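## Task

Push the probe into the cabinet through the cable entry labeled DX, then release it so it stays hanging there with no support. More than half of the probe's length must be inside the cabinet, and it does not count if only the robot is holding it in place at the end.

## Robot and tools

Robot: two arms, left_arm and right_arm, mounted on opposite sides of a table and facing each other. Each arm has six joints and a parallel gripper. A mount counts as part of its arm.

World frame: all printed positions share one frame. The origin is the table centre, +z points up, and the table surface is at z = +0.020 m. left_arm's base is on the +y side. The names left and right are labels only and do not match image sides.

execute_actions: argument actions is a list holding zero or one item. An empty list sends nothing and only reports the state. An item with rows is a motion. rows is a list of 1 to 15 rows, and steps (1 to 15, default 15) is how many control steps of 1/30 s it lasts. One row is used per step, and the final row repeats if there are fewer rows than steps. An item with only steps (up to 300) is a wait. It adds no new command and returns once that many steps have passed since the previous result. The optional pictures flag (true or false) decides whether camera images come back. If the robot refuses a call, nothing is sent.

Row layout: every row is one flat list of 14 numbers covering both arms, even if one arm stays still. The first 7 are left_arm: waist, shoulder, elbow, wrist pitch, wrist yaw, wrist roll, then gripper opening. The next 7 are right_arm in the same order. Joint values are absolute target angles in radians, in the same form as the Joint positions line. They are not offsets. Stated ranges per arm: waist -3.054 to 3.054, shoulder 0.000 to 3.142, elbow 0.000 to 2.356, wrist pitch -1.571 to 1.571, wrist yaw -1.571 to 1.571, wrist roll -3.142 to 3.142. A call is rejected if a target goes more than 0.010 rad beyond a range end and also lies farther out than the joint's last reported angle. True ends may differ from the stated ones by up to 0.010 rad. A target beyond the true end is clipped to it, and the result may then print "joint sent to its limit", possibly about an earlier move. If that line is missing, it does not prove the joint has room left.

Opening is an absolute value from -1 to 1. +1 is fully open, and empty fingers close at about -0.80. Values below that add nothing. A full close takes at least about 0.5 s. To hold something, command an opening clearly lower than grip_measured; the bigger the gap, the firmer the squeeze. The force limit is about 34 N per pad. A fast close can push harder and may even spring the fingers open. Readings can be off by about 1 mm per gripper, by a constant amount within a scene.

Motion limits: each joint's target is kept within a fixed lead of its measured angle. The lead is 0.211 rad for waist, shoulder and elbow, 0.213 for wrist pitch, 0.267 for wrist yaw and 0.228 for wrist roll. If the targets would put a gripper more than 70 mm from where it is, they are scaled back. Large moves therefore take several calls. Friction can leave joints short of their targets, especially at long reach, and tiny changes may not move a joint at all. Check Joint positions after each move.

Between calls the simulation keeps running. The arms continue toward the last row sent until everything nearly stops or a step is HELD. After that, only a new action moves them farther.

Result lines: the state line gives, for each arm, end_effector_position (m), end_effector_quat_wxyz, and linear and angular velocities (m/s, rad/s), all in the world frame. The position is the point between the finger pads, 3 to 4 cm behind the fingertips, and it is less accurate at long reach. The gripper's fingers point along its +x axis and close along its y axis. Joint positions and Joint velocities give one block per arm: the six joints, then the pad gap in m (0.088 fully open). grip_measured is the measured opening on the command scale. "joint command not followed" means a clearance check changed or blocked some joint targets; the rest of the row still ran. HELD marks steps on which your row was not sent, in whole or in part. Joint torques are the full drive outputs in joint order, biased and noisy. They are not zero in free air and are not what triggers faults.

zoom_image: camera is one of cam_head_left, cam_head_right, cam_high, cam_low, cam_left_wrist, cam_right_wrist. region is [x0, y0, x1, y1] in pixels of that camera's latest 504x504 image, measured from the top-left corner, at most 504 by 504. It returns a magnified view. Calibration for each camera (K, distortion, T_world_to_cam) was given beforehand and may be slightly off. Wrist camera poses follow the reported joint angles.

finished_scene: scene is the integer number of the current scene. The probe must stay in place after release. Replying without any tool call ends everything.

Avoid: knocking or placing anything off the table, arms colliding or pressing on each other, and drops, slips, slams or hard shoves. Contact torque reaching a joint load limit freezes that arm for 10 s and cancels the rest of the call. Load limits in N m: waist 16.6, shoulder 20.6, elbow 20.5, wrist pitch 5.42, wrist yaw 5.4, wrist roll 5.07; held weight counts toward them. Holding loads heats motors. Warnings start at 50 °C, and at 95 °C the arm is held still. If it does not cool in time, the arm loses power and falls limp. Brief external tugs on held parts or pushes on loose objects may happen. Smooth, low-effort motion is preferred.

Each tool is called after ">>>" as a command line: name --argument value for each argument, lists and objects as JSON in quotes; but a table of rows of numbers goes row by row, as --pt "numbers of a row", without its own name.

## Session

>>> execute_actions --actions '[]'

Scene clock: 0.00 s of 5060.00 s.
left_arm: end_effector_position=(-0.1988, +0.1934, +0.3610) grip_measured=+0.980 end_effector_quat_wxyz=(+0.704, -0.017, -0.016, -0.709) end_effector_velocity=(-0.002, +0.000, -0.002) end_effector_angular_velocity=(+0.007, +0.022, -0.011) | right_arm: end_effector_position=(+0.4097, -0.3262, +0.3635) grip_measured=+0.991 end_effector_quat_wxyz=(+0.975, +0.003, -0.027, +0.220) end_effector_velocity=(-0.001, -0.002, +0.003) end_effector_angular_velocity=(+0.011, -0.008, +0.000)
Joint positions: left_arm=[-0.001  0.843  0.647  0.243 -0.008  0.     0.087] | right_arm=[-1.606  0.85   0.653  0.251 -0.007 -0.005  0.088]
Joint velocities: left_arm=[-0.002 -0.002 -0.002 -0.007  0.007 -0.022 -0.   ] | right_arm=[-0.007 -0.007 -0.002  0.007 -0.007  0.007 -0.   ]
Joint torques (N m, as the arm reports them, + toward a larger angle): no reading
Heat: left arm: hottest shoulder 27 °C (+0.0 °C/min); right arm: hottest elbow 31 °C (+0.0 °C/min).

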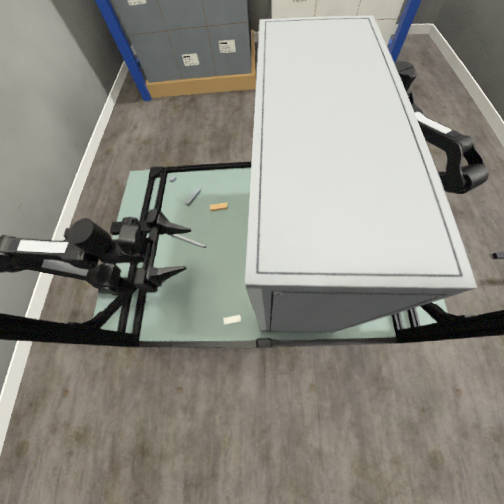

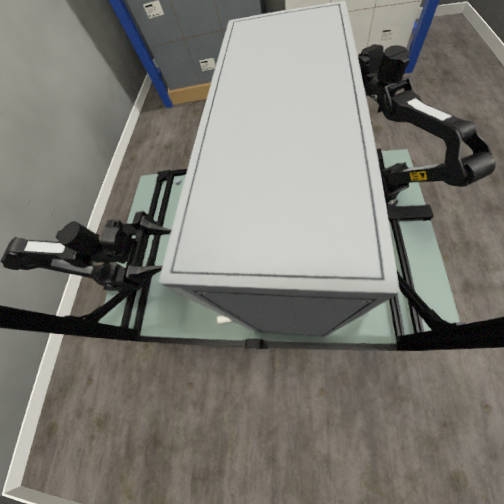

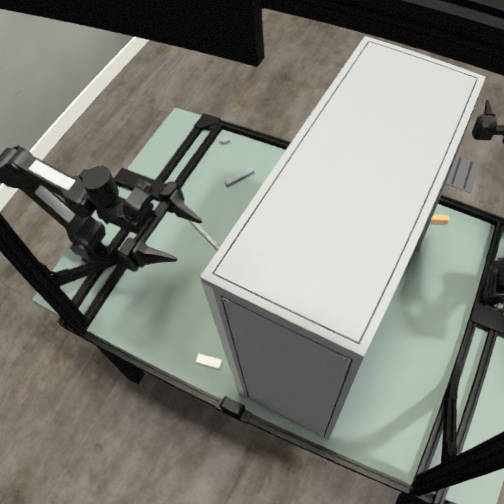

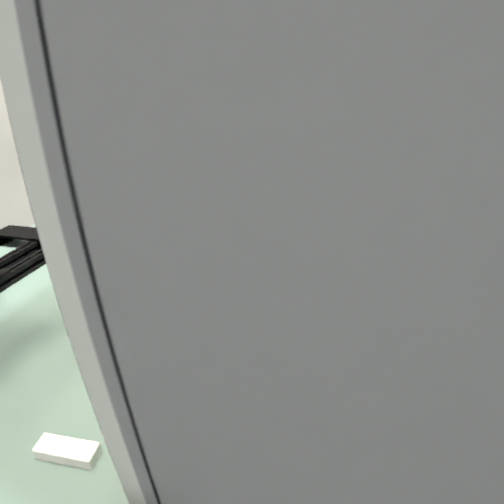

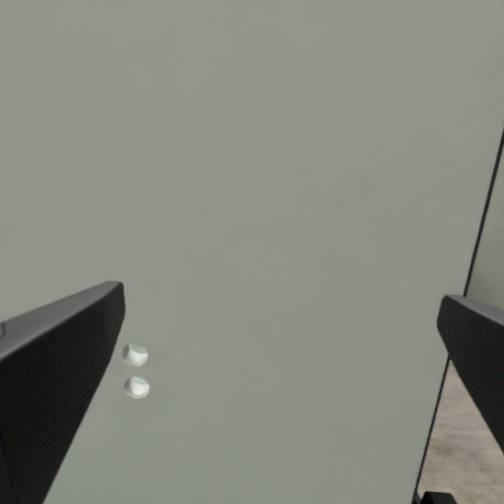

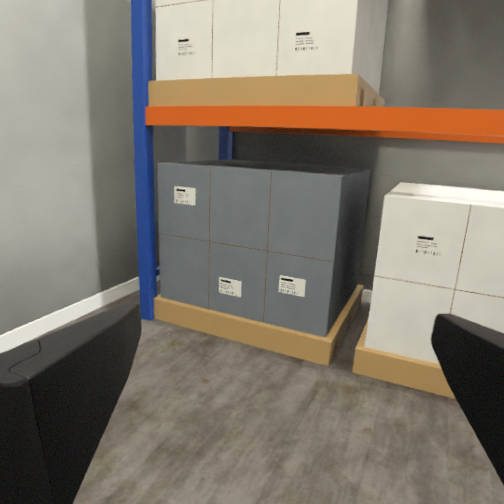

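>>> execute_actions --actions '[{"rows":[[0.3,0.3,0.3,0,0,0,1,-1.6,0.1,0.1,1.4,0,3.13,1]]}]' --pictures false

>>> execute_actions --actions '[{"steps":15}]'

>>> execute_actions --actions '[{"rows":[[0.8,0.5,0.6,-0.95,0,0,1,0.3,0.1,0.1,1.4,0,3.13,1]]}]' --pictures false

>>> execute_actions --actions '[{"steps":28}]' --pictures false

>>> execute_actions --actions '[{"rows":[[0.8,0.5,0.6,-0.95,0,0,1,0.6,1.07,0.38,0.69,1.07,3.13,1]]}]' --pictures false

>>> execute_actions --actions '[{"steps":35}]'

Scene clock: 12.10 s of 5060.00 s.
left_arm: end_effector_position=(-0.1317, +0.2816, +0.2872) grip_measured=+0.980 end_effector_quat_wxyz=(+0.797, +0.000, -0.000, -0.604) end_effector_velocity=(+0.004, +0.053, +0.041) end_effector_angular_velocity=(-0.239, -0.044, +0.078) | right_arm: end_effector_position=(+0.2536, -0.3988, +0.4103) grip_measured=+0.991 end_effector_quat_wxyz=(+0.780, +0.411, -0.324, +0.342) end_effector_velocity=(-0.438, -0.205, +0.282) end_effector_angular_velocity=(+1.843, -1.711, +1.207)
Joint positions: left_arm=[ 0.287  0.339  0.326  0.013 -0.001  0.     0.087] | right_arm=[-1.604  0.191  0.134  0.962 -0.006  0.756  0.088]
Joint velocities: left_arm=[ 0.071 -0.364 -0.042 -0.081 -0.007 -0.022 -0.   ] | right_arm=[-0.002 -0.891 -0.095  1.546 -0.007  1.531 -0.   ]
Joint torques (N m, as the arm reports them, + toward a larger angle): left_arm=[0.45 0.61 5.23 1.51 0.04 0.03] | right_arm=[0.3  2.16 4.98 0.5  0.18 0.1 ]
Heat: left arm: hottest elbow 28 °C (+5.0 °C/min); right arm: hottest elbow 33 °C (+9.9 °C/min).
Steps of this call (steps 1 to 90: nothing new was sent; then 8.60 s passed at rest; steps 91 to 105: all 15 steps of this action). Readings (joint positions):
91: left_arm=[0.013 0.828 0.635 0.229 0.002 0.000] | right_arm=[-1.606 0.831 0.631 0.289 -0.007 0.033]
92: left_arm=[0.044 0.798 0.612 0.193 0.001 -0.000] | right_arm=[-1.606 0.794 0.586 0.336 -0.007 0.087]
94: left_arm=[0.113 0.728 0.548 0.133 -0.002 -0.000] | right_arm=[-1.605 0.692 0.491 0.433 -0.007 0.190]
98: left_arm=[0.231 0.566 0.400 0.045 -0.003 0.000] | right_arm=[-1.604 0.496 0.314 0.628 -0.007 0.396]
105: the state above

Scene clock: 12.60 s of 5060.00 s.
left_arm: end_effector_position=(-0.1307, +0.2860, +0.2848) grip_measured=+0.980 end_effector_quat_wxyz=(+0.800, -0.002, -0.003, -0.600) end_effector_velocity=(+0.001, +0.001, -0.003) end_effector_angular_velocity=(+0.005, +0.009, +0.015) | right_arm: end_effector_position=(+0.1613, -0.4422, +0.4464) grip_measured=+0.991 end_effector_quat_wxyz=(+0.446, +0.618, -0.334, +0.555) end_effector_velocity=(-0.016, -0.009, -0.001) end_effector_angular_velocity=(+0.288, +0.052, +1.502)
Joint positions: left_arm=[ 0.296  0.305  0.31   0.002 -0.001  0.     0.087] | right_arm=[-1.604  0.107  0.111  1.385 -0.006  1.528  0.088]
Joint velocities: left_arm=[-0.007 -0.007 -0.007 -0.007 -0.022 -0.007 -0.   ] | right_arm=[-0.002 -0.007 -0.017  0.095  0.007  1.531 -0.   ]
Joint torques (N m, as the arm reports them, + toward a larger angle): left_arm=[ 0.44 -0.17  6.1   1.76  0.05  0.03] | right_arm=[0.36 2.06 4.59 0.01 0.16 0.13]
Heat: left arm: hottest elbow 28 °C (+4.8 °C/min); right arm: hottest elbow 33 °C (+9.5 °C/min).
Steps of this call (steps 1 to 15: the robot went on to your last target). Readings (joint positions):
1: left_arm=[0.290 0.329 0.324 0.010 -0.001 0.000] | right_arm=[-1.604 0.166 0.132 1.013 -0.006 0.808]
2: left_arm=[0.291 0.323 0.321 0.007 -0.001 0.000] | right_arm=[-1.604 0.149 0.130 1.062 -0.006 0.859]
4: left_arm=[0.293 0.316 0.316 0.004 -0.001 0.000] | right_arm=[-1.604 0.129 0.125 1.158 -0.006 0.962]
8: left_arm=[0.295 0.309 0.310 0.002 -0.001 0.000] | right_arm=[-1.604 0.112 0.116 1.315 -0.006 1.168]
15: the state above
camera_calibration (this result's frames):
cam_left_wrist: T_world_to_cam=[[-0.954035, -0.295984, 0.0470187, -0.0395969], [-0.146887, 0.32505, -0.93422, 0.179968], [0.261231, -0.898185, -0.353585, 0.467931], [0, 0, 0, 1]] pos_world=[-0.13358, 0.35007, 0.335445]
cam_right_wrist: T_world_to_cam=[[0.91626, 0.354397, -0.186737, 0.0981798], [-0.397611, 0.861291, -0.31636, 0.620404], [0.0487179, 0.364117, 0.930078, -0.181051], [0, 0, 0, 1]] pos_world=[0.165541, -0.503219, 0.382997]

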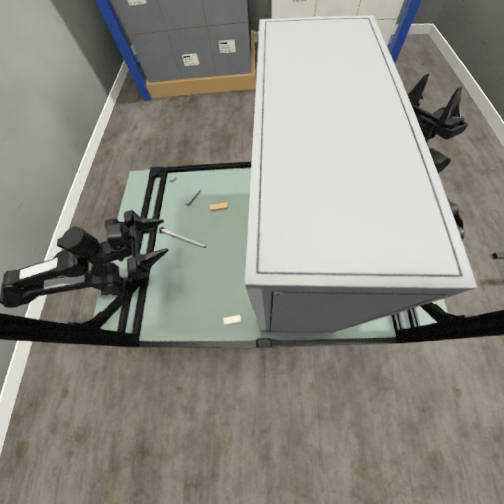

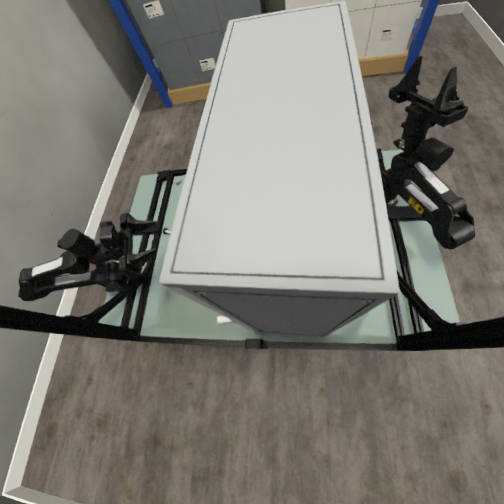

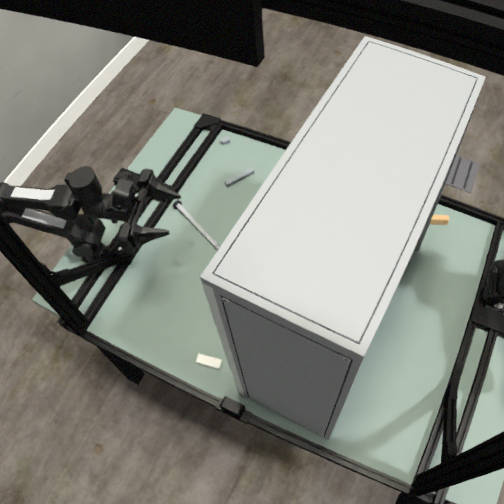

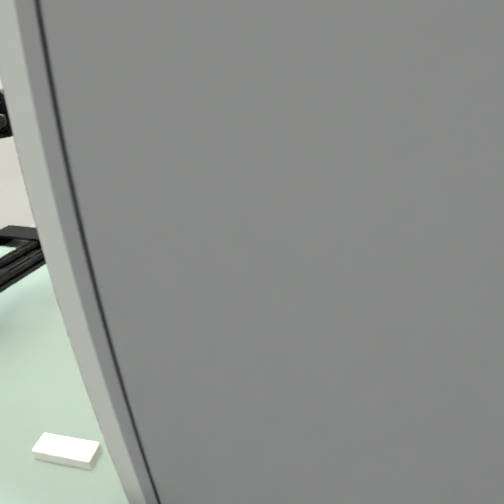

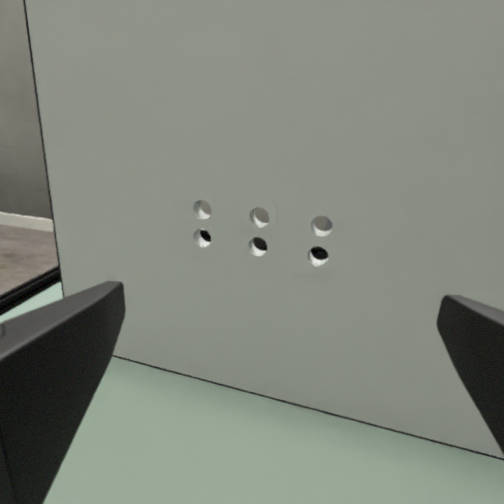

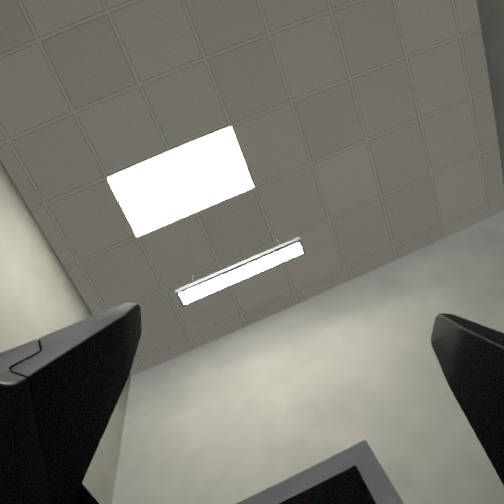

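Scene clock: 13.10 s of 5060.00 s.
left_arm: end_effector_position=(-0.0545, +0.3610, +0.2206) grip_measured=+0.980 end_effector_quat_wxyz=(+0.875, +0.121, +0.283, -0.373) end_effector_velocity=(-0.105, +0.152, -0.248) end_effector_angular_velocity=(+1.042, +1.012, +0.147) | right_arm: end_effector_position=(+0.1399, -0.4255, +0.4468) grip_measured=+0.991 end_effector_quat_wxyz=(-0.053, +0.728, +0.154, +0.666) end_effector_velocity=(-0.049, +0.023, -0.001) end_effector_angular_velocity=(+0.100, +0.246, +2.947)
Joint positions: left_arm=[ 0.778  0.495  0.58  -0.712 -0.001  0.001  0.087] | right_arm=[-0.906  0.106  0.111  1.398 -0.004  2.299  0.088]
Joint velocities: left_arm=[ 0.149  0.032  0.037 -1.458  0.007 -0.007  0.   ] | right_arm=[ 1.424 -0.002 -0.002 -0.007  0.007  1.546 -0.   ]
Joint torques (N m, as the arm reports them, + toward a larger angle): left_arm=[0.36 0.26 8.71 1.61 0.04 0.01] | right_arm=[0.3  1.98 4.53 0.02 0.09 0.11]
Heat: left arm: hottest elbow 28 °C (+4.6 °C/min); right arm: hottest elbow 33 °C (+9.2 °C/min).
Steps of this call (steps 1 to 15: all 15 steps of this action). Readings (joint positions):
1: left_arm=[0.319 0.325 0.333 -0.040 0.010 0.000] | right_arm=[-1.580 0.107 0.111 1.389 -0.004 1.577]
2: left_arm=[0.368 0.364 0.374 -0.093 0.008 0.000] | right_arm=[-1.530 0.106 0.111 1.391 -0.004 1.630]
4: left_arm=[0.467 0.434 0.457 -0.187 0.002 0.000] | right_arm=[-1.431 0.106 0.111 1.394 -0.004 1.733]
8: left_arm=[0.656 0.472 0.556 -0.371 0.000 0.000] | right_arm=[-1.239 0.106 0.111 1.397 -0.004 1.939]
15: the state above

Scene clock: 14.03 s of 5060.00 s.
left_arm: end_effector_position=(-0.0760, +0.3878, +0.1851) grip_measured=+0.980 end_effector_quat_wxyz=(+0.840, +0.160, +0.384, -0.349) end_effector_velocity=(-0.001, +0.001, -0.002) end_effector_angular_velocity=(+0.012, -0.002, -0.008) | right_arm: end_effector_position=(+0.0977, -0.4325, +0.4467) grip_measured=+0.991 end_effector_quat_wxyz=(-0.588, +0.312, +0.698, +0.267) end_effector_velocity=(-0.006, -0.008, -0.000) end_effector_angular_velocity=(+0.008, +0.002, +0.245)
Joint positions: left_arm=[ 0.796  0.497  0.587 -0.948 -0.001  0.001  0.087] | right_arm=[ 0.27   0.106  0.11   1.398 -0.003  3.125  0.088]
Joint velocities: left_arm=[-0.007 -0.002 -0.002 -0.007 -0.007  0.007 -0.   ] | right_arm=[ 0.222 -0.002 -0.002  0.007 -0.007  0.022  0.   ]
Joint torques (N m, as the arm reports them, + toward a larger angle): left_arm=[0.42 0.69 8.29 1.34 0.03 0.02] | right_arm=[0.25 1.95 4.6  0.05 0.1  0.11]
Heat: left arm: hottest wrist pitch 29 °C (+8.6 °C/min); right arm: hottest elbow 33 °C (+8.6 °C/min).
Steps of this call (steps 1 to 28: the robot went on to your last target). Readings (joint positions):
1: left_arm=[0.782 0.495 0.581 -0.761 -0.001 0.001] | right_arm=[-0.858 0.106 0.111 1.398 -0.004 2.351]
2: left_arm=[0.785 0.495 0.582 -0.806 -0.001 0.001] | right_arm=[-0.811 0.106 0.111 1.398 -0.004 2.402]
4: left_arm=[0.790 0.496 0.582 -0.869 -0.001 0.001] | right_arm=[-0.715 0.106 0.111 1.398 -0.004 2.505]
8: left_arm=[0.794 0.496 0.585 -0.921 -0.001 0.001] | right_arm=[-0.525 0.106 0.110 1.398 -0.004 2.711]
28: the state above

Scene clock: 14.53 s of 5060.00 s.
left_arm: end_effector_position=(-0.0759, +0.3879, +0.1852) grip_measured=+0.980 end_effector_quat_wxyz=(+0.840, +0.160, +0.384, -0.349) end_effector_velocity=(-0.004, +0.002, -0.004) end_effector_angular_velocity=(+0.002, +0.030, +0.009) | right_arm: end_effector_position=(-0.0233, -0.2543, +0.3568) grip_measured=+0.991 end_effector_quat_wxyz=(-0.203, +0.597, +0.776, -0.024) end_effector_velocity=(-0.095, +0.245, -0.494) end_effector_angular_velocity=(-1.723, -1.601, -1.533)
Joint positions: left_arm=[ 0.796  0.497  0.587 -0.948 -0.001  0.001  0.087] | right_arm=[0.587 0.721 0.359 0.784 0.799 3.127 0.088]
Joint velocities: left_arm=[-0.002 -0.002 -0.002 -0.022  0.007 -0.022 -0.   ] | right_arm=[ 0.081  1.453  0.046 -0.828  1.766 -0.007 -0.   ]
Joint torques (N m, as the arm reports them, + toward a larger angle): left_arm=[0.42 0.66 8.27 1.35 0.03 0.02] | right_arm=[ 0.28 -0.64  9.4   0.99  0.08  0.11]
Heat: left arm: hottest elbow 29 °C (+8.3 °C/min); right arm: hottest elbow 33 °C (+8.3 °C/min).
Steps of this call (steps 1 to 15: all 15 steps of this action). Readings (joint positions):
1: left_arm=[0.796 0.497 0.587 -0.948 -0.001 0.001] | right_arm=[0.298 0.125 0.129 1.376 0.036 3.125]
2: left_arm=[0.796 0.497 0.587 -0.948 -0.001 0.001] | right_arm=[0.348 0.163 0.171 1.321 0.106 3.126]
4: left_arm=[0.796 0.497 0.587 -0.948 -0.001 0.001] | right_arm=[0.444 0.263 0.262 1.222 0.225 3.127]
8: left_arm=[0.796 0.497 0.587 -0.948 -0.001 0.001] | right_arm=[0.542 0.427 0.336 1.055 0.431 3.127]
15: the state above

Scene clock: 15.70 s of 5060.00 s.
left_arm: end_effector_position=(-0.0759, +0.3878, +0.1854) grip_measured=+0.980 end_effector_quat_wxyz=(+0.840, +0.160, +0.384, -0.349) end_effector_velocity=(-0.004, +0.002, -0.004) end_effector_angular_velocity=(+0.008, +0.023, -0.002) | right_arm: end_effector_position=(-0.0395, -0.2210, +0.2606) grip_measured=+0.991 end_effector_quat_wxyz=(+0.008, +0.705, +0.709, +0.006) end_effector_velocity=(-0.003, +0.000, -0.003) end_effector_angular_velocity=(-0.006, +0.011, +0.019)
Joint positions: left_arm=[ 0.796  0.497  0.588 -0.948 -0.001  0.001  0.087] | right_arm=[0.597 1.064 0.365 0.691 1.064 3.128 0.088]
Joint velocities: left_arm=[-0.002 -0.002 -0.002 -0.022  0.007 -0.007 -0.   ] | right_arm=[-0.002  0.002 -0.002 -0.007 -0.022  0.022 -0.   ]
Joint torques (N m, as the arm reports them, + toward a larger angle): left_arm=[0.42 0.65 8.26 1.35 0.03 0.02] | right_arm=[ 0.34 -1.96  9.01  1.01  0.23  0.06]
Heat: left arm: hottest elbow 29 °C (+7.6 °C/min); right arm: hottest elbow 33 °C (+7.6 °C/min).
Steps of this call (steps 1 to 30: the robot went on to your last target; steps 31 to 35: nothing new was sent). Readings (joint positions):
1: left_arm=[0.796 0.497 0.587 -0.948 -0.001 0.001] | right_arm=[0.589 0.770 0.360 0.761 0.858 3.128]
2: left_arm=[0.796 0.497 0.587 -0.948 -0.001 0.001] | right_arm=[0.591 0.818 0.360 0.743 0.909 3.128]
4: left_arm=[0.796 0.497 0.587 -0.948 -0.001 0.001] | right_arm=[0.592 0.913 0.361 0.721 0.975 3.128]
8: left_arm=[0.796 0.497 0.587 -0.948 -0.001 0.001] | right_arm=[0.596 1.025 0.362 0.698 1.032 3.128]
35: the state above
All arms were judged still, so your last target was given up. Only a new action makes them travel on or press farther. Fingers that are still opening or closing keep moving.
camera_calibration (this result's frames):
cam_left_wrist: T_world_to_cam=[[-0.675184, -0.737459, 0.0167502, 0.24552], [-0.698209, 0.631594, -0.337036, -0.209428], [0.237971, -0.239256, -0.941343, 0.361559], [0, 0, 0, 1]] pos_world=[-0.0664938, 0.39984, 0.265654]
cam_right_wrist: T_world_to_cam=[[-0.99885, -0.0134052, -0.0460393, -0.0246092], [-0.0398864, -0.300652, 0.9529, -0.282178], [-0.0266156, 0.95364, 0.299771, 0.212496], [0, 0, 0, 1]] pos_world=[-0.0301803, -0.287812, 0.204055]

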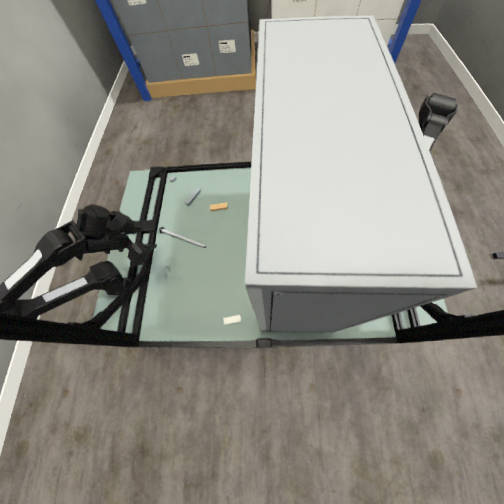

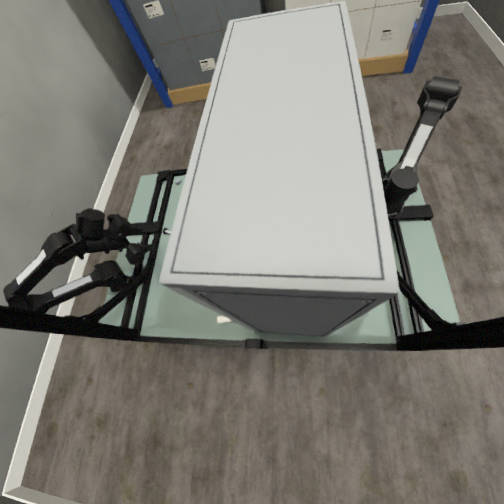

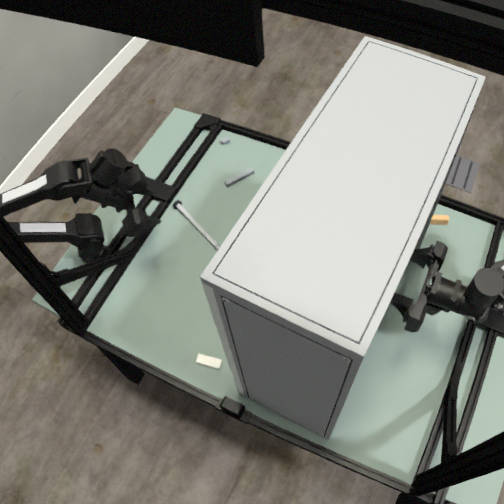

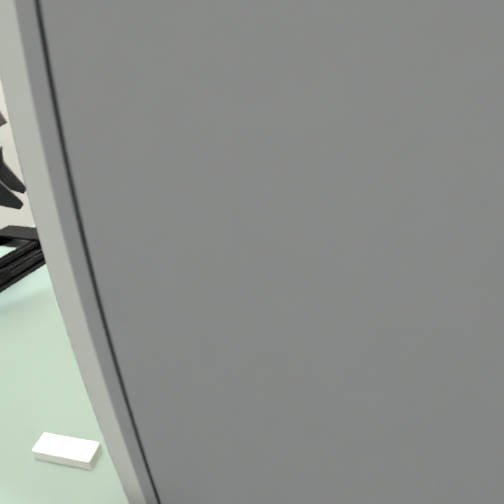

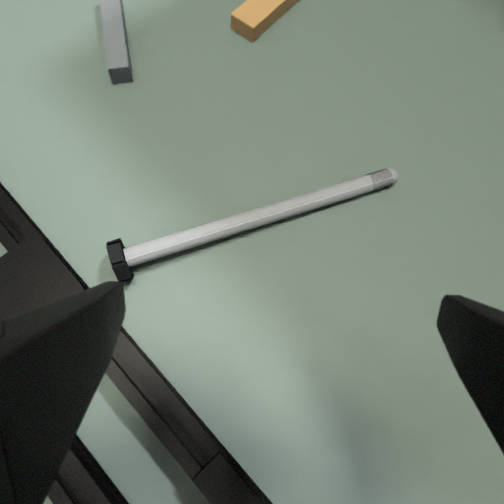

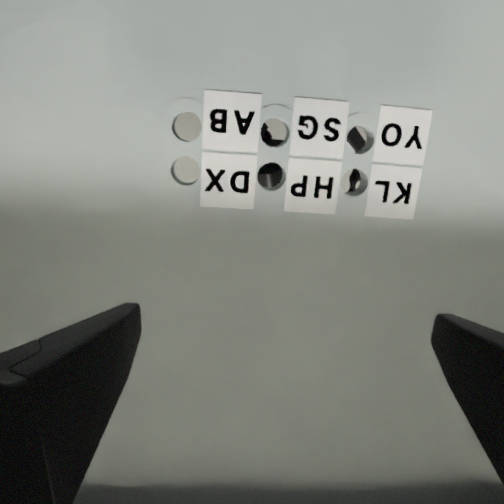

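>>> execute_actions --actions '[{"rows":[[1.2,1.1,1.0,-1.096,0.809,1.88,0.2,0.2,1.07,0.5,0.57,0.67,3.13,1]]}]' --pictures false

>>> execute_actions --actions '[{"rows":[[1.39,1.715,1.02,-1.096,0.812,1.885,0.2,0.2,1.07,0.5,0.57,0.67,3.13,1]]}]' --pictures false

>>> execute_actions --actions '[{"steps":20}]' --pictures false

>>> execute_actions --actions '[{"rows":[[1.39,1.88,0.879,-0.802,0.812,1.885,0.2,0.2,1.07,0.5,0.57,0.67,3.13,1]]}]' --pictures false

>>> execute_actions --actions '[{"steps":10}]'

Scene clock: 35.33 s of 5060.00 s.
left_arm: end_effector_position=(-0.0428, +0.3320, +0.2453) grip_measured=+0.213 end_effector_quat_wxyz=(+0.683, +0.164, +0.347, -0.622) end_effector_velocity=(+0.013, -0.040, +0.010) end_effector_angular_velocity=(-0.318, -0.771, -1.129) | right_arm: end_effector_position=(-0.0013, -0.1567, +0.2852) grip_measured=+0.991 end_effector_quat_wxyz=(+0.012, +0.707, +0.707, +0.003) end_effector_velocity=(+0.011, +0.012, +0.008) end_effector_angular_velocity=(+0.005, -0.016, +0.000)
Joint positions: left_arm=[ 1.186  1.068  0.972 -1.092  0.752  0.752  0.049] | right_arm=[0.213 1.071 0.482 0.573 0.685 3.13  0.088]
Joint velocities: left_arm=[ 0.085  0.281  0.066 -0.007  0.447  1.546 -0.006] | right_arm=[-0.081 -0.002  0.027 -0.022 -0.081 -0.022 -0.   ]
Joint torques (N m, as the arm reports them, + toward a larger angle): left_arm=[ 0.37 -3.03  8.68  0.79  0.59  0.21] | right_arm=[-0.34 -3.38  9.62  1.2  -0.18  0.  ]
Heat: left arm: hottest elbow 31 °C (+6.8 °C/min); right arm: hottest elbow 37 °C (+10.2 °C/min).
Steps of this call (steps 1 to 90: nothing new was sent; then 16.13 s passed at rest; steps 91 to 105: all 15 steps of this action). Readings (joint positions):
91: left_arm=[0.825 0.522 0.612 -0.985 0.047 0.039] | right_arm=[0.575 1.064 0.378 0.664 1.022 3.129]
92: left_arm=[0.875 0.569 0.654 -1.023 0.113 0.091] | right_arm=[0.528 1.068 0.399 0.638 0.958 3.130]
94: left_arm=[0.972 0.670 0.747 -1.041 0.234 0.193] | right_arm=[0.431 1.071 0.441 0.615 0.845 3.130]
98: left_arm=[1.124 0.855 0.914 -1.070 0.476 0.397] | right_arm=[0.273 1.072 0.476 0.587 0.737 3.130]
105: the state above

Scene clock: 35.83 s of 5060.00 s.
left_arm: end_effector_position=(+0.0235, +0.3523, +0.1337) grip_measured=+0.200 end_effector_quat_wxyz=(+0.565, +0.218, +0.321, -0.728) end_effector_velocity=(-0.002, +0.007, -0.095) end_effector_angular_velocity=(-0.308, -0.608, -1.001) | right_arm: end_effector_position=(+0.0001, -0.1554, +0.2856) grip_measured=+0.991 end_effector_quat_wxyz=(+0.012, +0.707, +0.707, +0.003) end_effector_velocity=(+0.000, -0.000, -0.002) end_effector_angular_velocity=(-0.006, -0.012, +0.005)
Joint positions: left_arm=[ 1.384  1.67   1.011 -1.094  0.807  1.515  0.049] | right_arm=[0.204 1.071 0.484 0.571 0.677 3.13  0.088]
Joint velocities: left_arm=[ 0.022  0.418 -0.002 -0.007 -0.007  1.502 -0.   ] | right_arm=[-0.002 -0.002 -0.002 -0.007 -0.007 -0.007 -0.   ]
Joint torques (N m, as the arm reports them, + toward a larger angle): left_arm=[ 0.44 -6.54  6.18 -0.26  0.66  0.22] | right_arm=[-0.38 -3.36  9.64  1.2  -0.18  0.  ]
Heat: left arm: hottest elbow 31 °C (+6.7 °C/min); right arm: hottest elbow 37 °C (+10.0 °C/min).
Steps of this call (steps 1 to 15: all 15 steps of this action). Readings (joint positions):
1: left_arm=[1.207 1.093 0.978 -1.101 0.775 0.806] | right_arm=[0.211 1.072 0.483 0.573 0.683 3.130]
2: left_arm=[1.249 1.127 0.991 -1.100 0.787 0.856] | right_arm=[0.209 1.072 0.483 0.573 0.681 3.130]
4: left_arm=[1.317 1.219 1.009 -1.090 0.792 0.957] | right_arm=[0.207 1.072 0.483 0.572 0.679 3.130]
8: left_arm=[1.367 1.410 1.011 -1.093 0.802 1.160] | right_arm=[0.205 1.071 0.484 0.571 0.677 3.130]
15: the state above

Scene clock: 36.50 s of 5060.00 s.
left_arm: end_effector_position=(+0.0235, +0.3528, +0.1262) grip_measured=+0.200 end_effector_quat_wxyz=(+0.513, +0.304, +0.195, -0.778) end_effector_velocity=(-0.002, +0.001, -0.002) end_effector_angular_velocity=(+0.012, +0.016, +0.001) | right_arm: end_effector_position=(+0.0001, -0.1554, +0.2856) grip_measured=+0.991 end_effector_quat_wxyz=(+0.012, +0.707, +0.707, +0.003) end_effector_velocity=(+0.006, +0.000, -0.006) end_effector_angular_velocity=(-0.021, -0.024, -0.029)
Joint positions: left_arm=[ 1.387  1.705  1.011 -1.094  0.81   1.877  0.049] | right_arm=[0.204 1.071 0.484 0.571 0.677 3.13  0.088]
Joint velocities: left_arm=[-0.002  0.002 -0.002 -0.007 -0.007 -0.007 -0.   ] | right_arm=[-0.007 -0.002 -0.007 -0.022  0.022 -0.007 -0.   ]
Joint torques (N m, as the arm reports them, + toward a larger angle): left_arm=[ 0.43 -4.95  6.07 -0.32  0.61  0.17] | right_arm=[-0.41 -3.35  9.63  1.2  -0.18  0.  ]
Heat: left arm: hottest elbow 31 °C (+6.6 °C/min); right arm: hottest elbow 37 °C (+9.9 °C/min).
Steps of this call (steps 1 to 20: the robot went on to your last target). Readings (joint positions):
1: left_arm=[1.385 1.680 1.011 -1.094 0.807 1.566] | right_arm=[0.204 1.071 0.484 0.571 0.677 3.130]
2: left_arm=[1.385 1.686 1.011 -1.094 0.808 1.617] | right_arm=[0.204 1.071 0.484 0.571 0.677 3.130]
4: left_arm=[1.385 1.692 1.011 -1.094 0.809 1.717] | right_arm=[0.204 1.071 0.484 0.571 0.677 3.130]
8: left_arm=[1.386 1.700 1.011 -1.094 0.809 1.826] | right_arm=[0.204 1.071 0.484 0.571 0.677 3.130]
20: the state above

Scene clock: 37.00 s of 5060.00 s.
left_arm: end_effector_position=(+0.0249, +0.3526, +0.0576) grip_measured=+0.200 end_effector_quat_wxyz=(+0.513, +0.304, +0.195, -0.779) end_effector_velocity=(+0.004, -0.002, -0.005) end_effector_angular_velocity=(+0.006, -0.022, +0.006) | right_arm: end_effector_position=(+0.0001, -0.1554, +0.2856) grip_measured=+0.991 end_effector_quat_wxyz=(+0.012, +0.707, +0.707, +0.003) end_effector_velocity=(-0.003, +0.000, -0.003) end_effector_angular_velocity=(-0.010, -0.029, +0.020)
Joint positions: left_arm=[ 1.387  1.868  0.888 -0.81   0.81   1.88   0.049] | right_arm=[0.204 1.071 0.484 0.571 0.677 3.13  0.088]
Joint velocities: left_arm=[-0.007  0.007 -0.007  0.051 -0.007 -0.022 -0.   ] | right_arm=[-0.002  0.002 -0.002 -0.007 -0.022 -0.022 -0.   ]
Joint torques (N m, as the arm reports them, + toward a larger angle): left_arm=[ 0.31 -5.33  3.32 -0.06  0.58  0.19] | right_arm=[-0.4  -3.38  9.6   1.21 -0.18  0.  ]
Heat: left arm: hottest elbow 31 °C (+6.5 °C/min); right arm: hottest elbow 37 °C (+9.7 °C/min).
Steps of this call (steps 1 to 15: all 15 steps of this action). Readings (joint positions):
1: left_arm=[1.387 1.719 0.999 -1.066 0.815 1.878] | right_arm=[0.204 1.071 0.484 0.571 0.677 3.130]
2: left_arm=[1.387 1.739 0.983 -1.007 0.819 1.879] | right_arm=[0.204 1.071 0.484 0.571 0.677 3.130]
4: left_arm=[1.387 1.803 0.946 -0.919 0.813 1.879] | right_arm=[0.204 1.071 0.484 0.571 0.677 3.130]
8: left_arm=[1.387 1.865 0.892 -0.847 0.808 1.879] | right_arm=[0.204 1.071 0.484 0.571 0.677 3.130]
15: the state above

Scene clock: 37.33 s of 5060.00 s.
left_arm: end_effector_position=(+0.0252, +0.3526, +0.0567) grip_measured=+0.200 end_effector_quat_wxyz=(+0.513, +0.304, +0.194, -0.778) end_effector_velocity=(-0.003, -0.000, -0.000) end_effector_angular_velocity=(+0.006, +0.001, -0.014) | right_arm: end_effector_position=(+0.0001, -0.1554, +0.2856) grip_measured=+0.991 end_effector_quat_wxyz=(+0.012, +0.707, +0.707, +0.003) end_effector_velocity=(-0.000, -0.000, +0.001) end_effector_angular_velocity=(+0.006, +0.012, +0.005)
Joint positions: left_arm=[ 1.387  1.87   0.886 -0.804  0.81   1.88   0.049] | right_arm=[0.204 1.071 0.484 0.571 0.677 3.13  0.088]
Joint velocities: left_arm=[-0.007 -0.002 -0.002 -0.007 -0.007  0.007  0.   ] | right_arm=[-0.002 -0.002 -0.002  0.007 -0.007  0.007  0.   ]
Joint torques (N m, as the arm reports them, + toward a larger angle): left_arm=[ 0.31 -5.25  3.26  0.    0.58  0.2 ] | right_arm=[-0.4  -3.38  9.62  1.21 -0.18  0.  ]
Heat: left arm: hottest elbow 31 °C (+6.4 °C/min); right arm: hottest elbow 37 °C (+9.6 °C/min).
Steps of this call (steps 1 to 10: the robot went on to your last target). Readings (joint positions):
1: left_arm=[1.387 1.868 0.888 -0.808 0.810 1.880] | right_arm=[0.204 1.071 0.484 0.571 0.677 3.130]
2: left_arm=[1.387 1.868 0.888 -0.807 0.810 1.880] | right_arm=[0.204 1.071 0.484 0.571 0.677 3.130]
4: left_arm=[1.387 1.869 0.887 -0.806 0.810 1.880] | right_arm=[0.204 1.071 0.484 0.571 0.677 3.130]
8: left_arm=[1.387 1.869 0.886 -0.805 0.810 1.880] | right_arm=[0.204 1.071 0.484 0.571 0.677 3.130]
10: the state above
camera_calibration (this result's frames):
cam_left_wrist: T_world_to_cam=[[-0.93436, 0.356094, 0.0130092, -0.0889401], [0.313225, 0.838187, -0.446466, -0.252043], [-0.169888, -0.413085, -0.894706, 0.27685], [0, 0, 0, 1]] pos_world=[0.0428776, 0.357293, 0.136328]
cam_right_wrist: T_world_to_cam=[[-0.998829, -0.00768628, -0.0477709, 0.0184008], [-0.0434487, -0.291981, 0.955437, -0.284051], [-0.0212919, 0.956393, 0.291305, 0.146441], [0, 0, 0, 1]] pos_world=[0.00915565, -0.222851, 0.229613]

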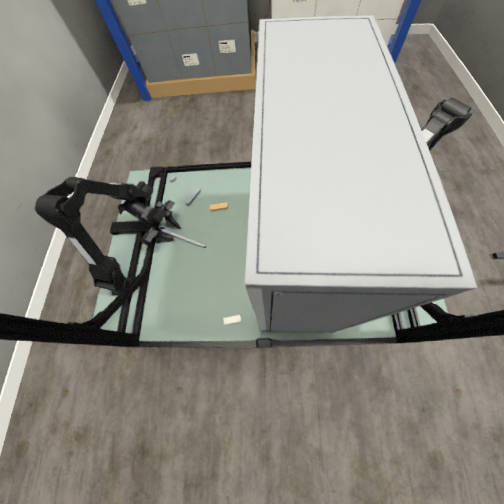

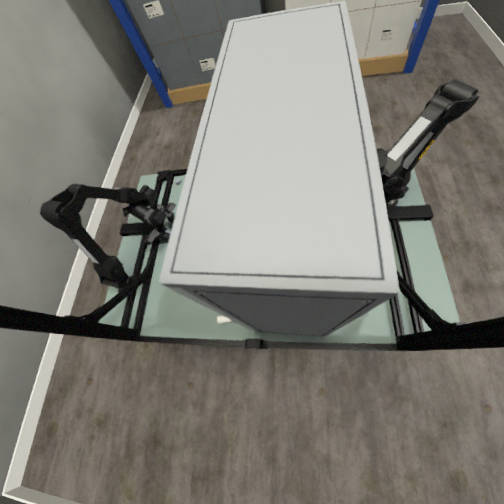

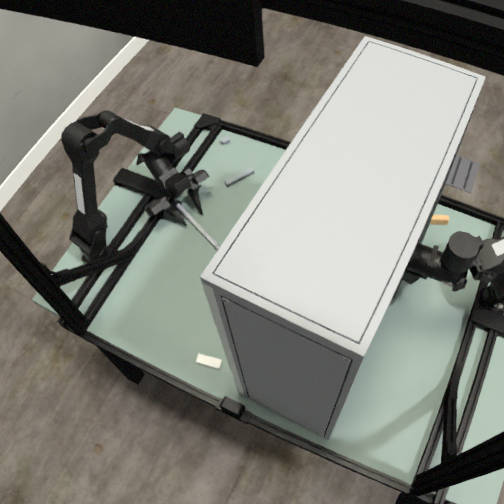

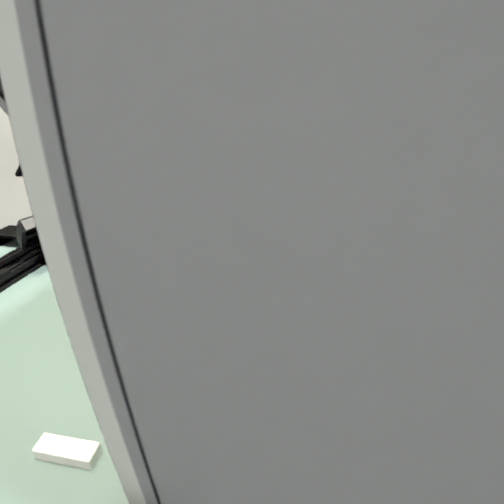

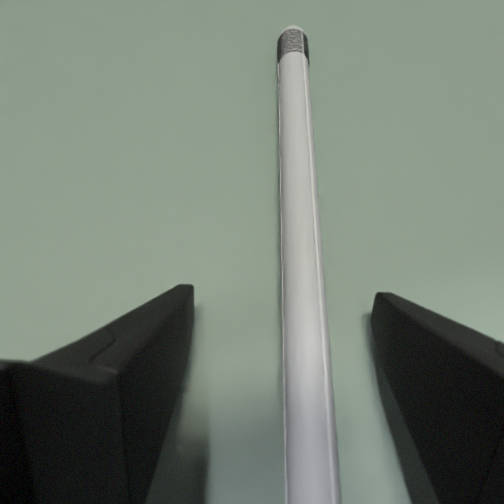

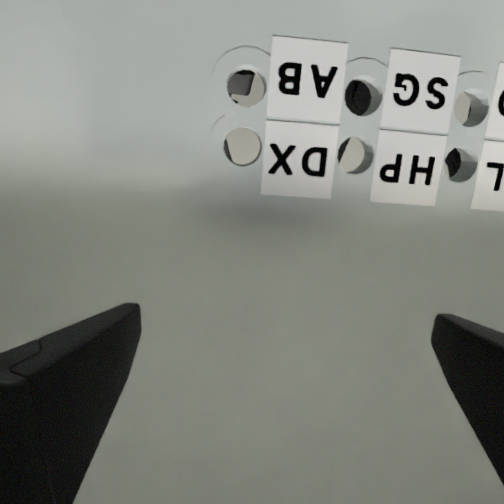

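>>> execute_actions --actions '[{"rows":[[1.39,1.885,0.862,-0.8,0.812,1.885,0,0.2,1.07,0.5,0.57,0.67,3.13,1],[1.39,1.885,0.862,-0.8,0.812,1.885,-1,0.2,1.07,0.5,0.57,0.67,3.13,1]]}]' --pictures false

>>> execute_actions --actions '[{"rows":[[1.39,1.885,0.862,-0.8,0.812,1.885,-1,0.2,1.07,0.5,0.57,0.67,3.13,1],[1.39,1.7,1.02,-1.096,0.812,1.885,-1,0.2,1.07,0.5,0.57,0.67,3.13,1]]}]' --pictures false

>>> execute_actions --actions '[{"rows":[[1.0,1.5,1.3,-0.8,0.6,0.8,-1,0.2,1.07,0.5,0.57,0.67,3.13,1]]}]' --pictures false

>>> execute_actions --actions '[{"rows":[[0.748,1.615,1.438,-0.711,0.535,0.562,-1,0.2,1.07,0.5,0.57,0.67,3.13,1]]}]' --pictures false

>>> execute_actions --actions '[{"steps":20}]'

>>> zoom_image --camera "cam_right_wrist" --region '[190,60,310,180]'

Scene clock: 60.37 s of 5060.00 s.
left_arm: end_effector_position=(+0.0194, +0.3537, +0.0530) grip_measured=-0.579 end_effector_quat_wxyz=(+0.511, +0.298, +0.201, -0.781) end_effector_velocity=(-0.002, -0.001, +0.001) end_effector_angular_velocity=(-0.012, -0.006, -0.015) | right_arm: end_effector_position=(+0.0001, -0.1553, +0.2859) grip_measured=+0.991 end_effector_quat_wxyz=(+0.012, +0.707, +0.707, +0.003) end_effector_velocity=(+0.002, -0.000, -0.004) end_effector_angular_velocity=(-0.017, -0.021, -0.010)
Joint positions: left_arm=[ 1.387  1.875  0.869 -0.802  0.81   1.88   0.011] | right_arm=[0.203 1.071 0.485 0.571 0.676 3.13  0.088]
Joint velocities: left_arm=[-0.002 -0.002 -0.002 -0.007  0.007  0.022 -0.   ] | right_arm=[-0.002 -0.002 -0.002 -0.022  0.007 -0.007 -0.   ]
Joint torques (N m, as the arm reports them, + toward a larger angle): left_arm=[ 0.3  -5.24  3.18 -0.1   0.58  0.18] | right_arm=[-0.37 -3.35  9.55  1.21 -0.18  0.  ]
Heat: left arm: hottest elbow 29 °C (+2.0 °C/min); right arm: hottest elbow 40 °C (+9.1 °C/min).
Steps of this call (steps 1 to 15: the robot went on to your last target; steps 16 to 90: nothing new was sent; then 19.53 s passed at rest; steps 91 to 105: all 15 steps of this action). Readings (joint positions):
91: left_arm=[1.387 1.871 0.884 -0.803 0.810 1.880] | right_arm=[0.203 1.071 0.485 0.571 0.676 3.130]
92: left_arm=[1.387 1.871 0.881 -0.802 0.810 1.880] | right_arm=[0.203 1.071 0.485 0.571 0.676 3.130]
94: left_arm=[1.387 1.872 0.875 -0.802 0.810 1.880] | right_arm=[0.203 1.071 0.485 0.571 0.676 3.130]
98: left_arm=[1.387 1.875 0.870 -0.802 0.810 1.880] | right_arm=[0.203 1.071 0.485 0.571 0.676 3.130]
105: the state above

Scene clock: 60.87 s of 5060.00 s.
left_arm: end_effector_position=(+0.0235, +0.3529, +0.1223) grip_measured=-0.579 end_effector_quat_wxyz=(+0.512, +0.302, +0.197, -0.780) end_effector_velocity=(-0.010, +0.004, +0.007) end_effector_angular_velocity=(+0.029, +0.041, -0.012) | right_arm: end_effector_position=(+0.0001, -0.1553, +0.2859) grip_measured=+0.991 end_effector_quat_wxyz=(+0.012, +0.707, +0.707, +0.003) end_effector_velocity=(+0.000, -0.000, -0.002) end_effector_angular_velocity=(-0.006, -0.012, +0.005)
Joint positions: left_arm=[ 1.387  1.717  1.006 -1.085  0.81   1.88   0.011] | right_arm=[0.203 1.071 0.485 0.571 0.676 3.13  0.088]
Joint velocities: left_arm=[-0.002 -0.017  0.012 -0.081 -0.022  0.007 -0.   ] | right_arm=[-0.002 -0.002 -0.002 -0.007 -0.007 -0.007 -0.   ]
Joint torques (N m, as the arm reports them, + toward a larger angle): left_arm=[ 0.31 -7.77  6.26 -0.4   0.57  0.17] | right_arm=[-0.35 -3.35  9.51  1.2  -0.17  0.  ]
Heat: left arm: hottest elbow 29 °C (+2.0 °C/min); right arm: hottest elbow 40 °C (+9.0 °C/min).
Steps of this call (steps 1 to 15: all 15 steps of this action). Readings (joint positions):
1: left_arm=[1.387 1.875 0.869 -0.802 0.810 1.880] | right_arm=[0.203 1.071 0.485 0.571 0.676 3.130]
2: left_arm=[1.387 1.864 0.882 -0.830 0.805 1.880] | right_arm=[0.203 1.071 0.485 0.571 0.676 3.130]
4: left_arm=[1.387 1.821 0.922 -0.932 0.802 1.880] | right_arm=[0.203 1.071 0.485 0.571 0.676 3.130]
8: left_arm=[1.387 1.730 0.996 -1.036 0.813 1.880] | right_arm=[0.203 1.071 0.485 0.571 0.676 3.130]
15: the state above

Scene clock: 61.37 s of 5060.00 s.
left_arm: end_effector_position=(+0.0557, +0.2463, +0.2401) grip_measured=-0.579 end_effector_quat_wxyz=(+0.579, +0.426, +0.110, -0.687) end_effector_velocity=(-0.009, -0.051, +0.090) end_effector_angular_velocity=(-0.171, +0.713, +0.981) | right_arm: end_effector_position=(+0.0001, -0.1553, +0.2859) grip_measured=+0.991 end_effector_quat_wxyz=(+0.012, +0.707, +0.707, +0.003) end_effector_velocity=(+0.004, +0.000, -0.002) end_effector_angular_velocity=(-0.006, +0.003, -0.015)
Joint positions: left_arm=[ 1.02   1.517  1.277 -0.816  0.613  1.303  0.011] | right_arm=[0.203 1.071 0.485 0.571 0.676 3.13  0.088]
Joint velocities: left_arm=[-0.173 -0.125  0.129  0.125 -0.11  -1.546 -0.   ] | right_arm=[-0.007 -0.002 -0.002 -0.007  0.007  0.007 -0.   ]
Joint torques (N m, as the arm reports them, + toward a larger angle): left_arm=[ 0.48 -6.89  7.44  1.18  0.26 -0.17] | right_arm=[-0.38 -3.38  9.51  1.21 -0.17  0.01]
Heat: left arm: hottest elbow 29 °C (+2.0 °C/min); right arm: hottest elbow 40 °C (+9.1 °C/min).
Steps of this call (steps 1 to 15: all 15 steps of this action). Readings (joint positions):
1: left_arm=[1.378 1.705 1.017 -1.076 0.784 1.861] | right_arm=[0.203 1.071 0.485 0.571 0.676 3.130]
2: left_arm=[1.353 1.690 1.032 -1.043 0.745 1.830] | right_arm=[0.203 1.071 0.485 0.571 0.676 3.130]
4: left_arm=[1.297 1.652 1.084 -0.982 0.712 1.773] | right_arm=[0.203 1.071 0.485 0.571 0.676 3.130]
8: left_arm=[1.182 1.583 1.187 -0.894 0.659 1.646] | right_arm=[0.203 1.071 0.485 0.571 0.676 3.130]
15: the state above

Scene clock: 61.87 s of 5060.00 s.
left_arm: end_effector_position=(+0.0208, +0.1590, +0.2660) grip_measured=-0.579 end_effector_quat_wxyz=(+0.644, +0.278, +0.232, -0.674) end_effector_velocity=(-0.006, -0.011, +0.002) end_effector_angular_velocity=(+0.004, +0.415, +0.363) | right_arm: end_effector_position=(+0.0001, -0.1553, +0.2859) grip_measured=+0.991 end_effector_quat_wxyz=(+0.012, +0.707, +0.707, +0.003) end_effector_velocity=(+0.002, -0.000, +0.002) end_effector_angular_velocity=(+0.009, +0.015, -0.000)
Joint positions: left_arm=[ 0.757  1.604  1.42  -0.717  0.536  0.634  0.011] | right_arm=[0.203 1.071 0.485 0.571 0.676 3.13  0.088]
Joint velocities: left_arm=[-0.032  0.017  0.022  0.007 -0.007 -0.579 -0.   ] | right_arm=[-0.007 -0.007 -0.002  0.007 -0.007  0.007 -0.   ]
Joint torques (N m, as the arm reports them, + toward a larger angle): left_arm=[-0.65 -6.28  8.74  1.62  0.3  -0.14] | right_arm=[-0.37 -3.36  9.5   1.21 -0.17  0.  ]
Heat: left arm: hottest elbow 29 °C (+2.0 °C/min); right arm: hottest elbow 40 °C (+9.0 °C/min).
Steps of this call (steps 1 to 15: all 15 steps of this action). Readings (joint positions):
1: left_arm=[1.006 1.521 1.293 -0.813 0.593 1.258] | right_arm=[0.203 1.071 0.485 0.571 0.676 3.130]
2: left_arm=[0.974 1.534 1.316 -0.789 0.576 1.215] | right_arm=[0.203 1.071 0.485 0.571 0.676 3.130]
4: left_arm=[0.895 1.566 1.364 -0.750 0.562 1.122] | right_arm=[0.203 1.071 0.485 0.571 0.676 3.130]
8: left_arm=[0.779 1.594 1.405 -0.729 0.551 0.920] | right_arm=[0.203 1.071 0.485 0.571 0.676 3.130]
15: the state above

Scene clock: 62.53 s of 5060.00 s.
left_arm: end_effector_position=(+0.0197, +0.1572, +0.2665) grip_measured=-0.579 end_effector_quat_wxyz=(+0.652, +0.257, +0.253, -0.667) end_effector_velocity=(-0.003, -0.000, -0.002) end_effector_angular_velocity=(+0.005, +0.018, -0.002) | right_arm: end_effector_position=(+0.0001, -0.1553, +0.2860) grip_measured=+0.991 end_effector_quat_wxyz=(+0.012, +0.707, +0.707, +0.003) end_effector_velocity=(+0.002, -0.000, -0.002) end_effector_angular_velocity=(-0.006, -0.012, -0.010)
Joint positions: left_arm=[ 0.752  1.606  1.423 -0.715  0.535  0.568  0.011] | right_arm=[0.203 1.071 0.485 0.571 0.676 3.13  0.088]
Joint velocities: left_arm=[-0.002  0.002 -0.002 -0.007  0.007 -0.007 -0.   ] | right_arm=[-0.002 -0.002 -0.002 -0.007  0.007 -0.007 -0.   ]
Joint torques (N m, as the arm reports them, + toward a larger angle): left_arm=[-0.36 -6.33  8.73  1.63  0.29 -0.13] | right_arm=[-0.38 -3.37  9.5   1.2  -0.17  0.01]
Heat: left arm: hottest elbow 29 °C (+2.0 °C/min); right arm: hottest elbow 40 °C (+9.1 °C/min).
Steps of this call (steps 1 to 20: the robot went on to your last target). Readings (joint positions):
1: left_arm=[0.756 1.605 1.421 -0.716 0.536 0.618] | right_arm=[0.203 1.071 0.485 0.571 0.676 3.130]
2: left_arm=[0.755 1.605 1.421 -0.716 0.536 0.606] | right_arm=[0.203 1.071 0.485 0.571 0.676 3.130]
4: left_arm=[0.754 1.606 1.422 -0.716 0.536 0.590] | right_arm=[0.203 1.071 0.485 0.571 0.676 3.130]
8: left_arm=[0.752 1.606 1.422 -0.715 0.536 0.575] | right_arm=[0.203 1.071 0.485 0.571 0.676 3.130]
20: the state above
camera_calibration (this result's frames):
cam_left_wrist: T_world_to_cam=[[-0.999438, -0.0228108, 0.0245705, 0.0305596], [-0.0313872, 0.894208, -0.446551, 0.00503935], [-0.0117849, -0.447071, -0.894421, 0.38507], [0, 0, 0, 1]] pos_world=[0.0352386, 0.168345, 0.345914]
cam_right_wrist: T_world_to_cam=[[-0.998863, -0.00764407, -0.0470582, 0.0182233], [-0.0427606, -0.29283, 0.955208, -0.284542], [-0.0210817, 0.956134, 0.292171, 0.145891], [0, 0, 0, 1]] pos_world=[0.00911107, -0.222675, 0.230029]

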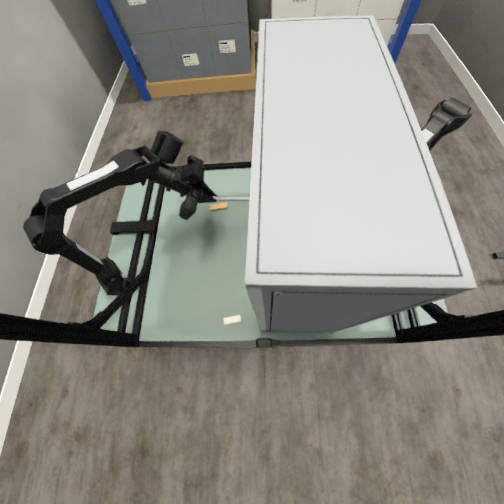

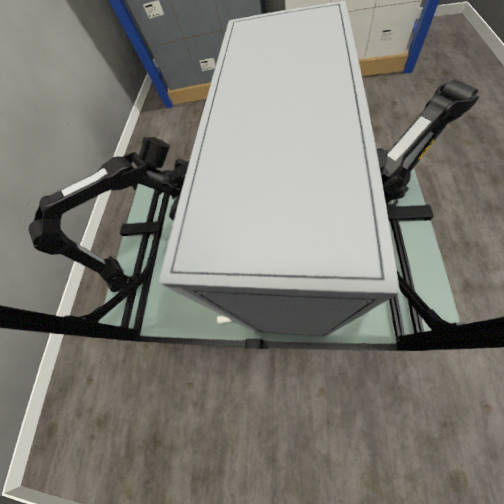

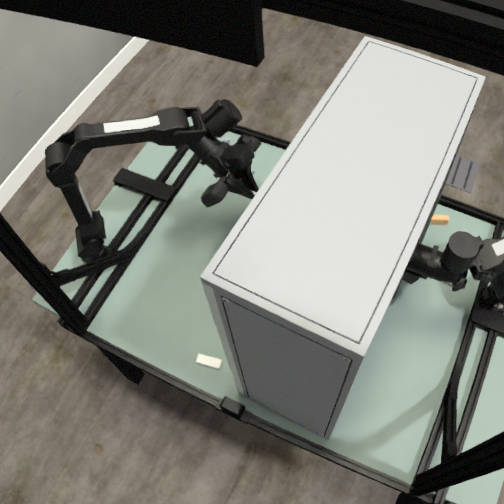

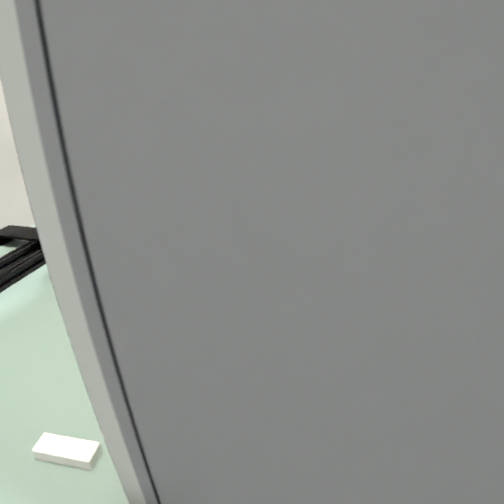

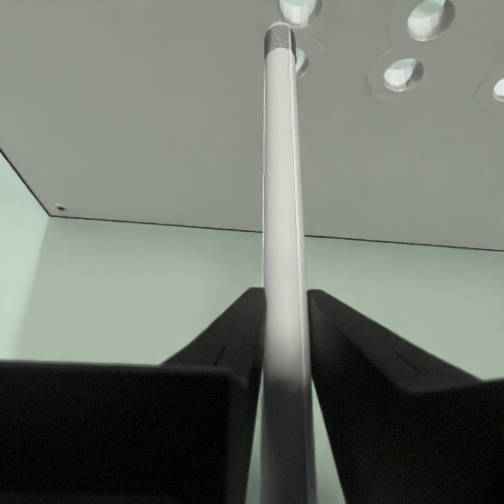

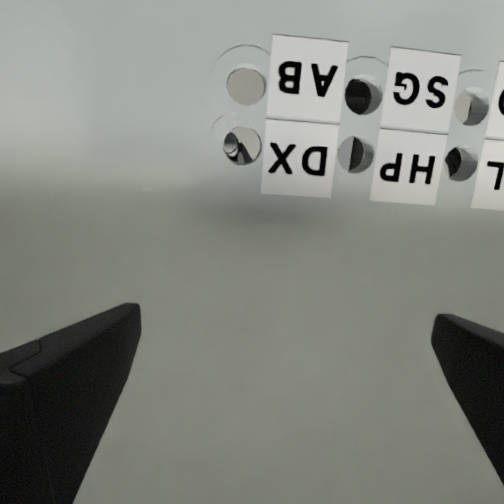

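Region (190, 60, 310, 180) of cam_right_wrist's 504x504 image, scaled by 4.200, with more detail than that image has.

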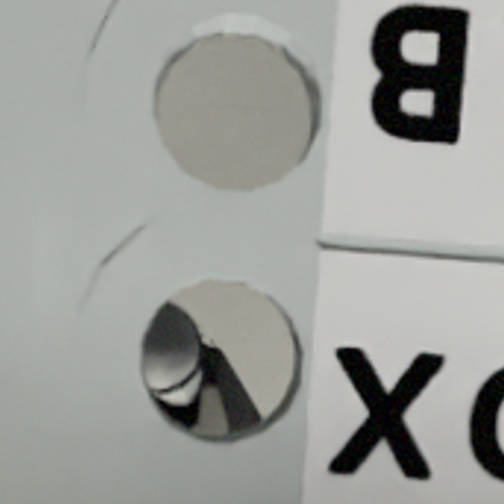

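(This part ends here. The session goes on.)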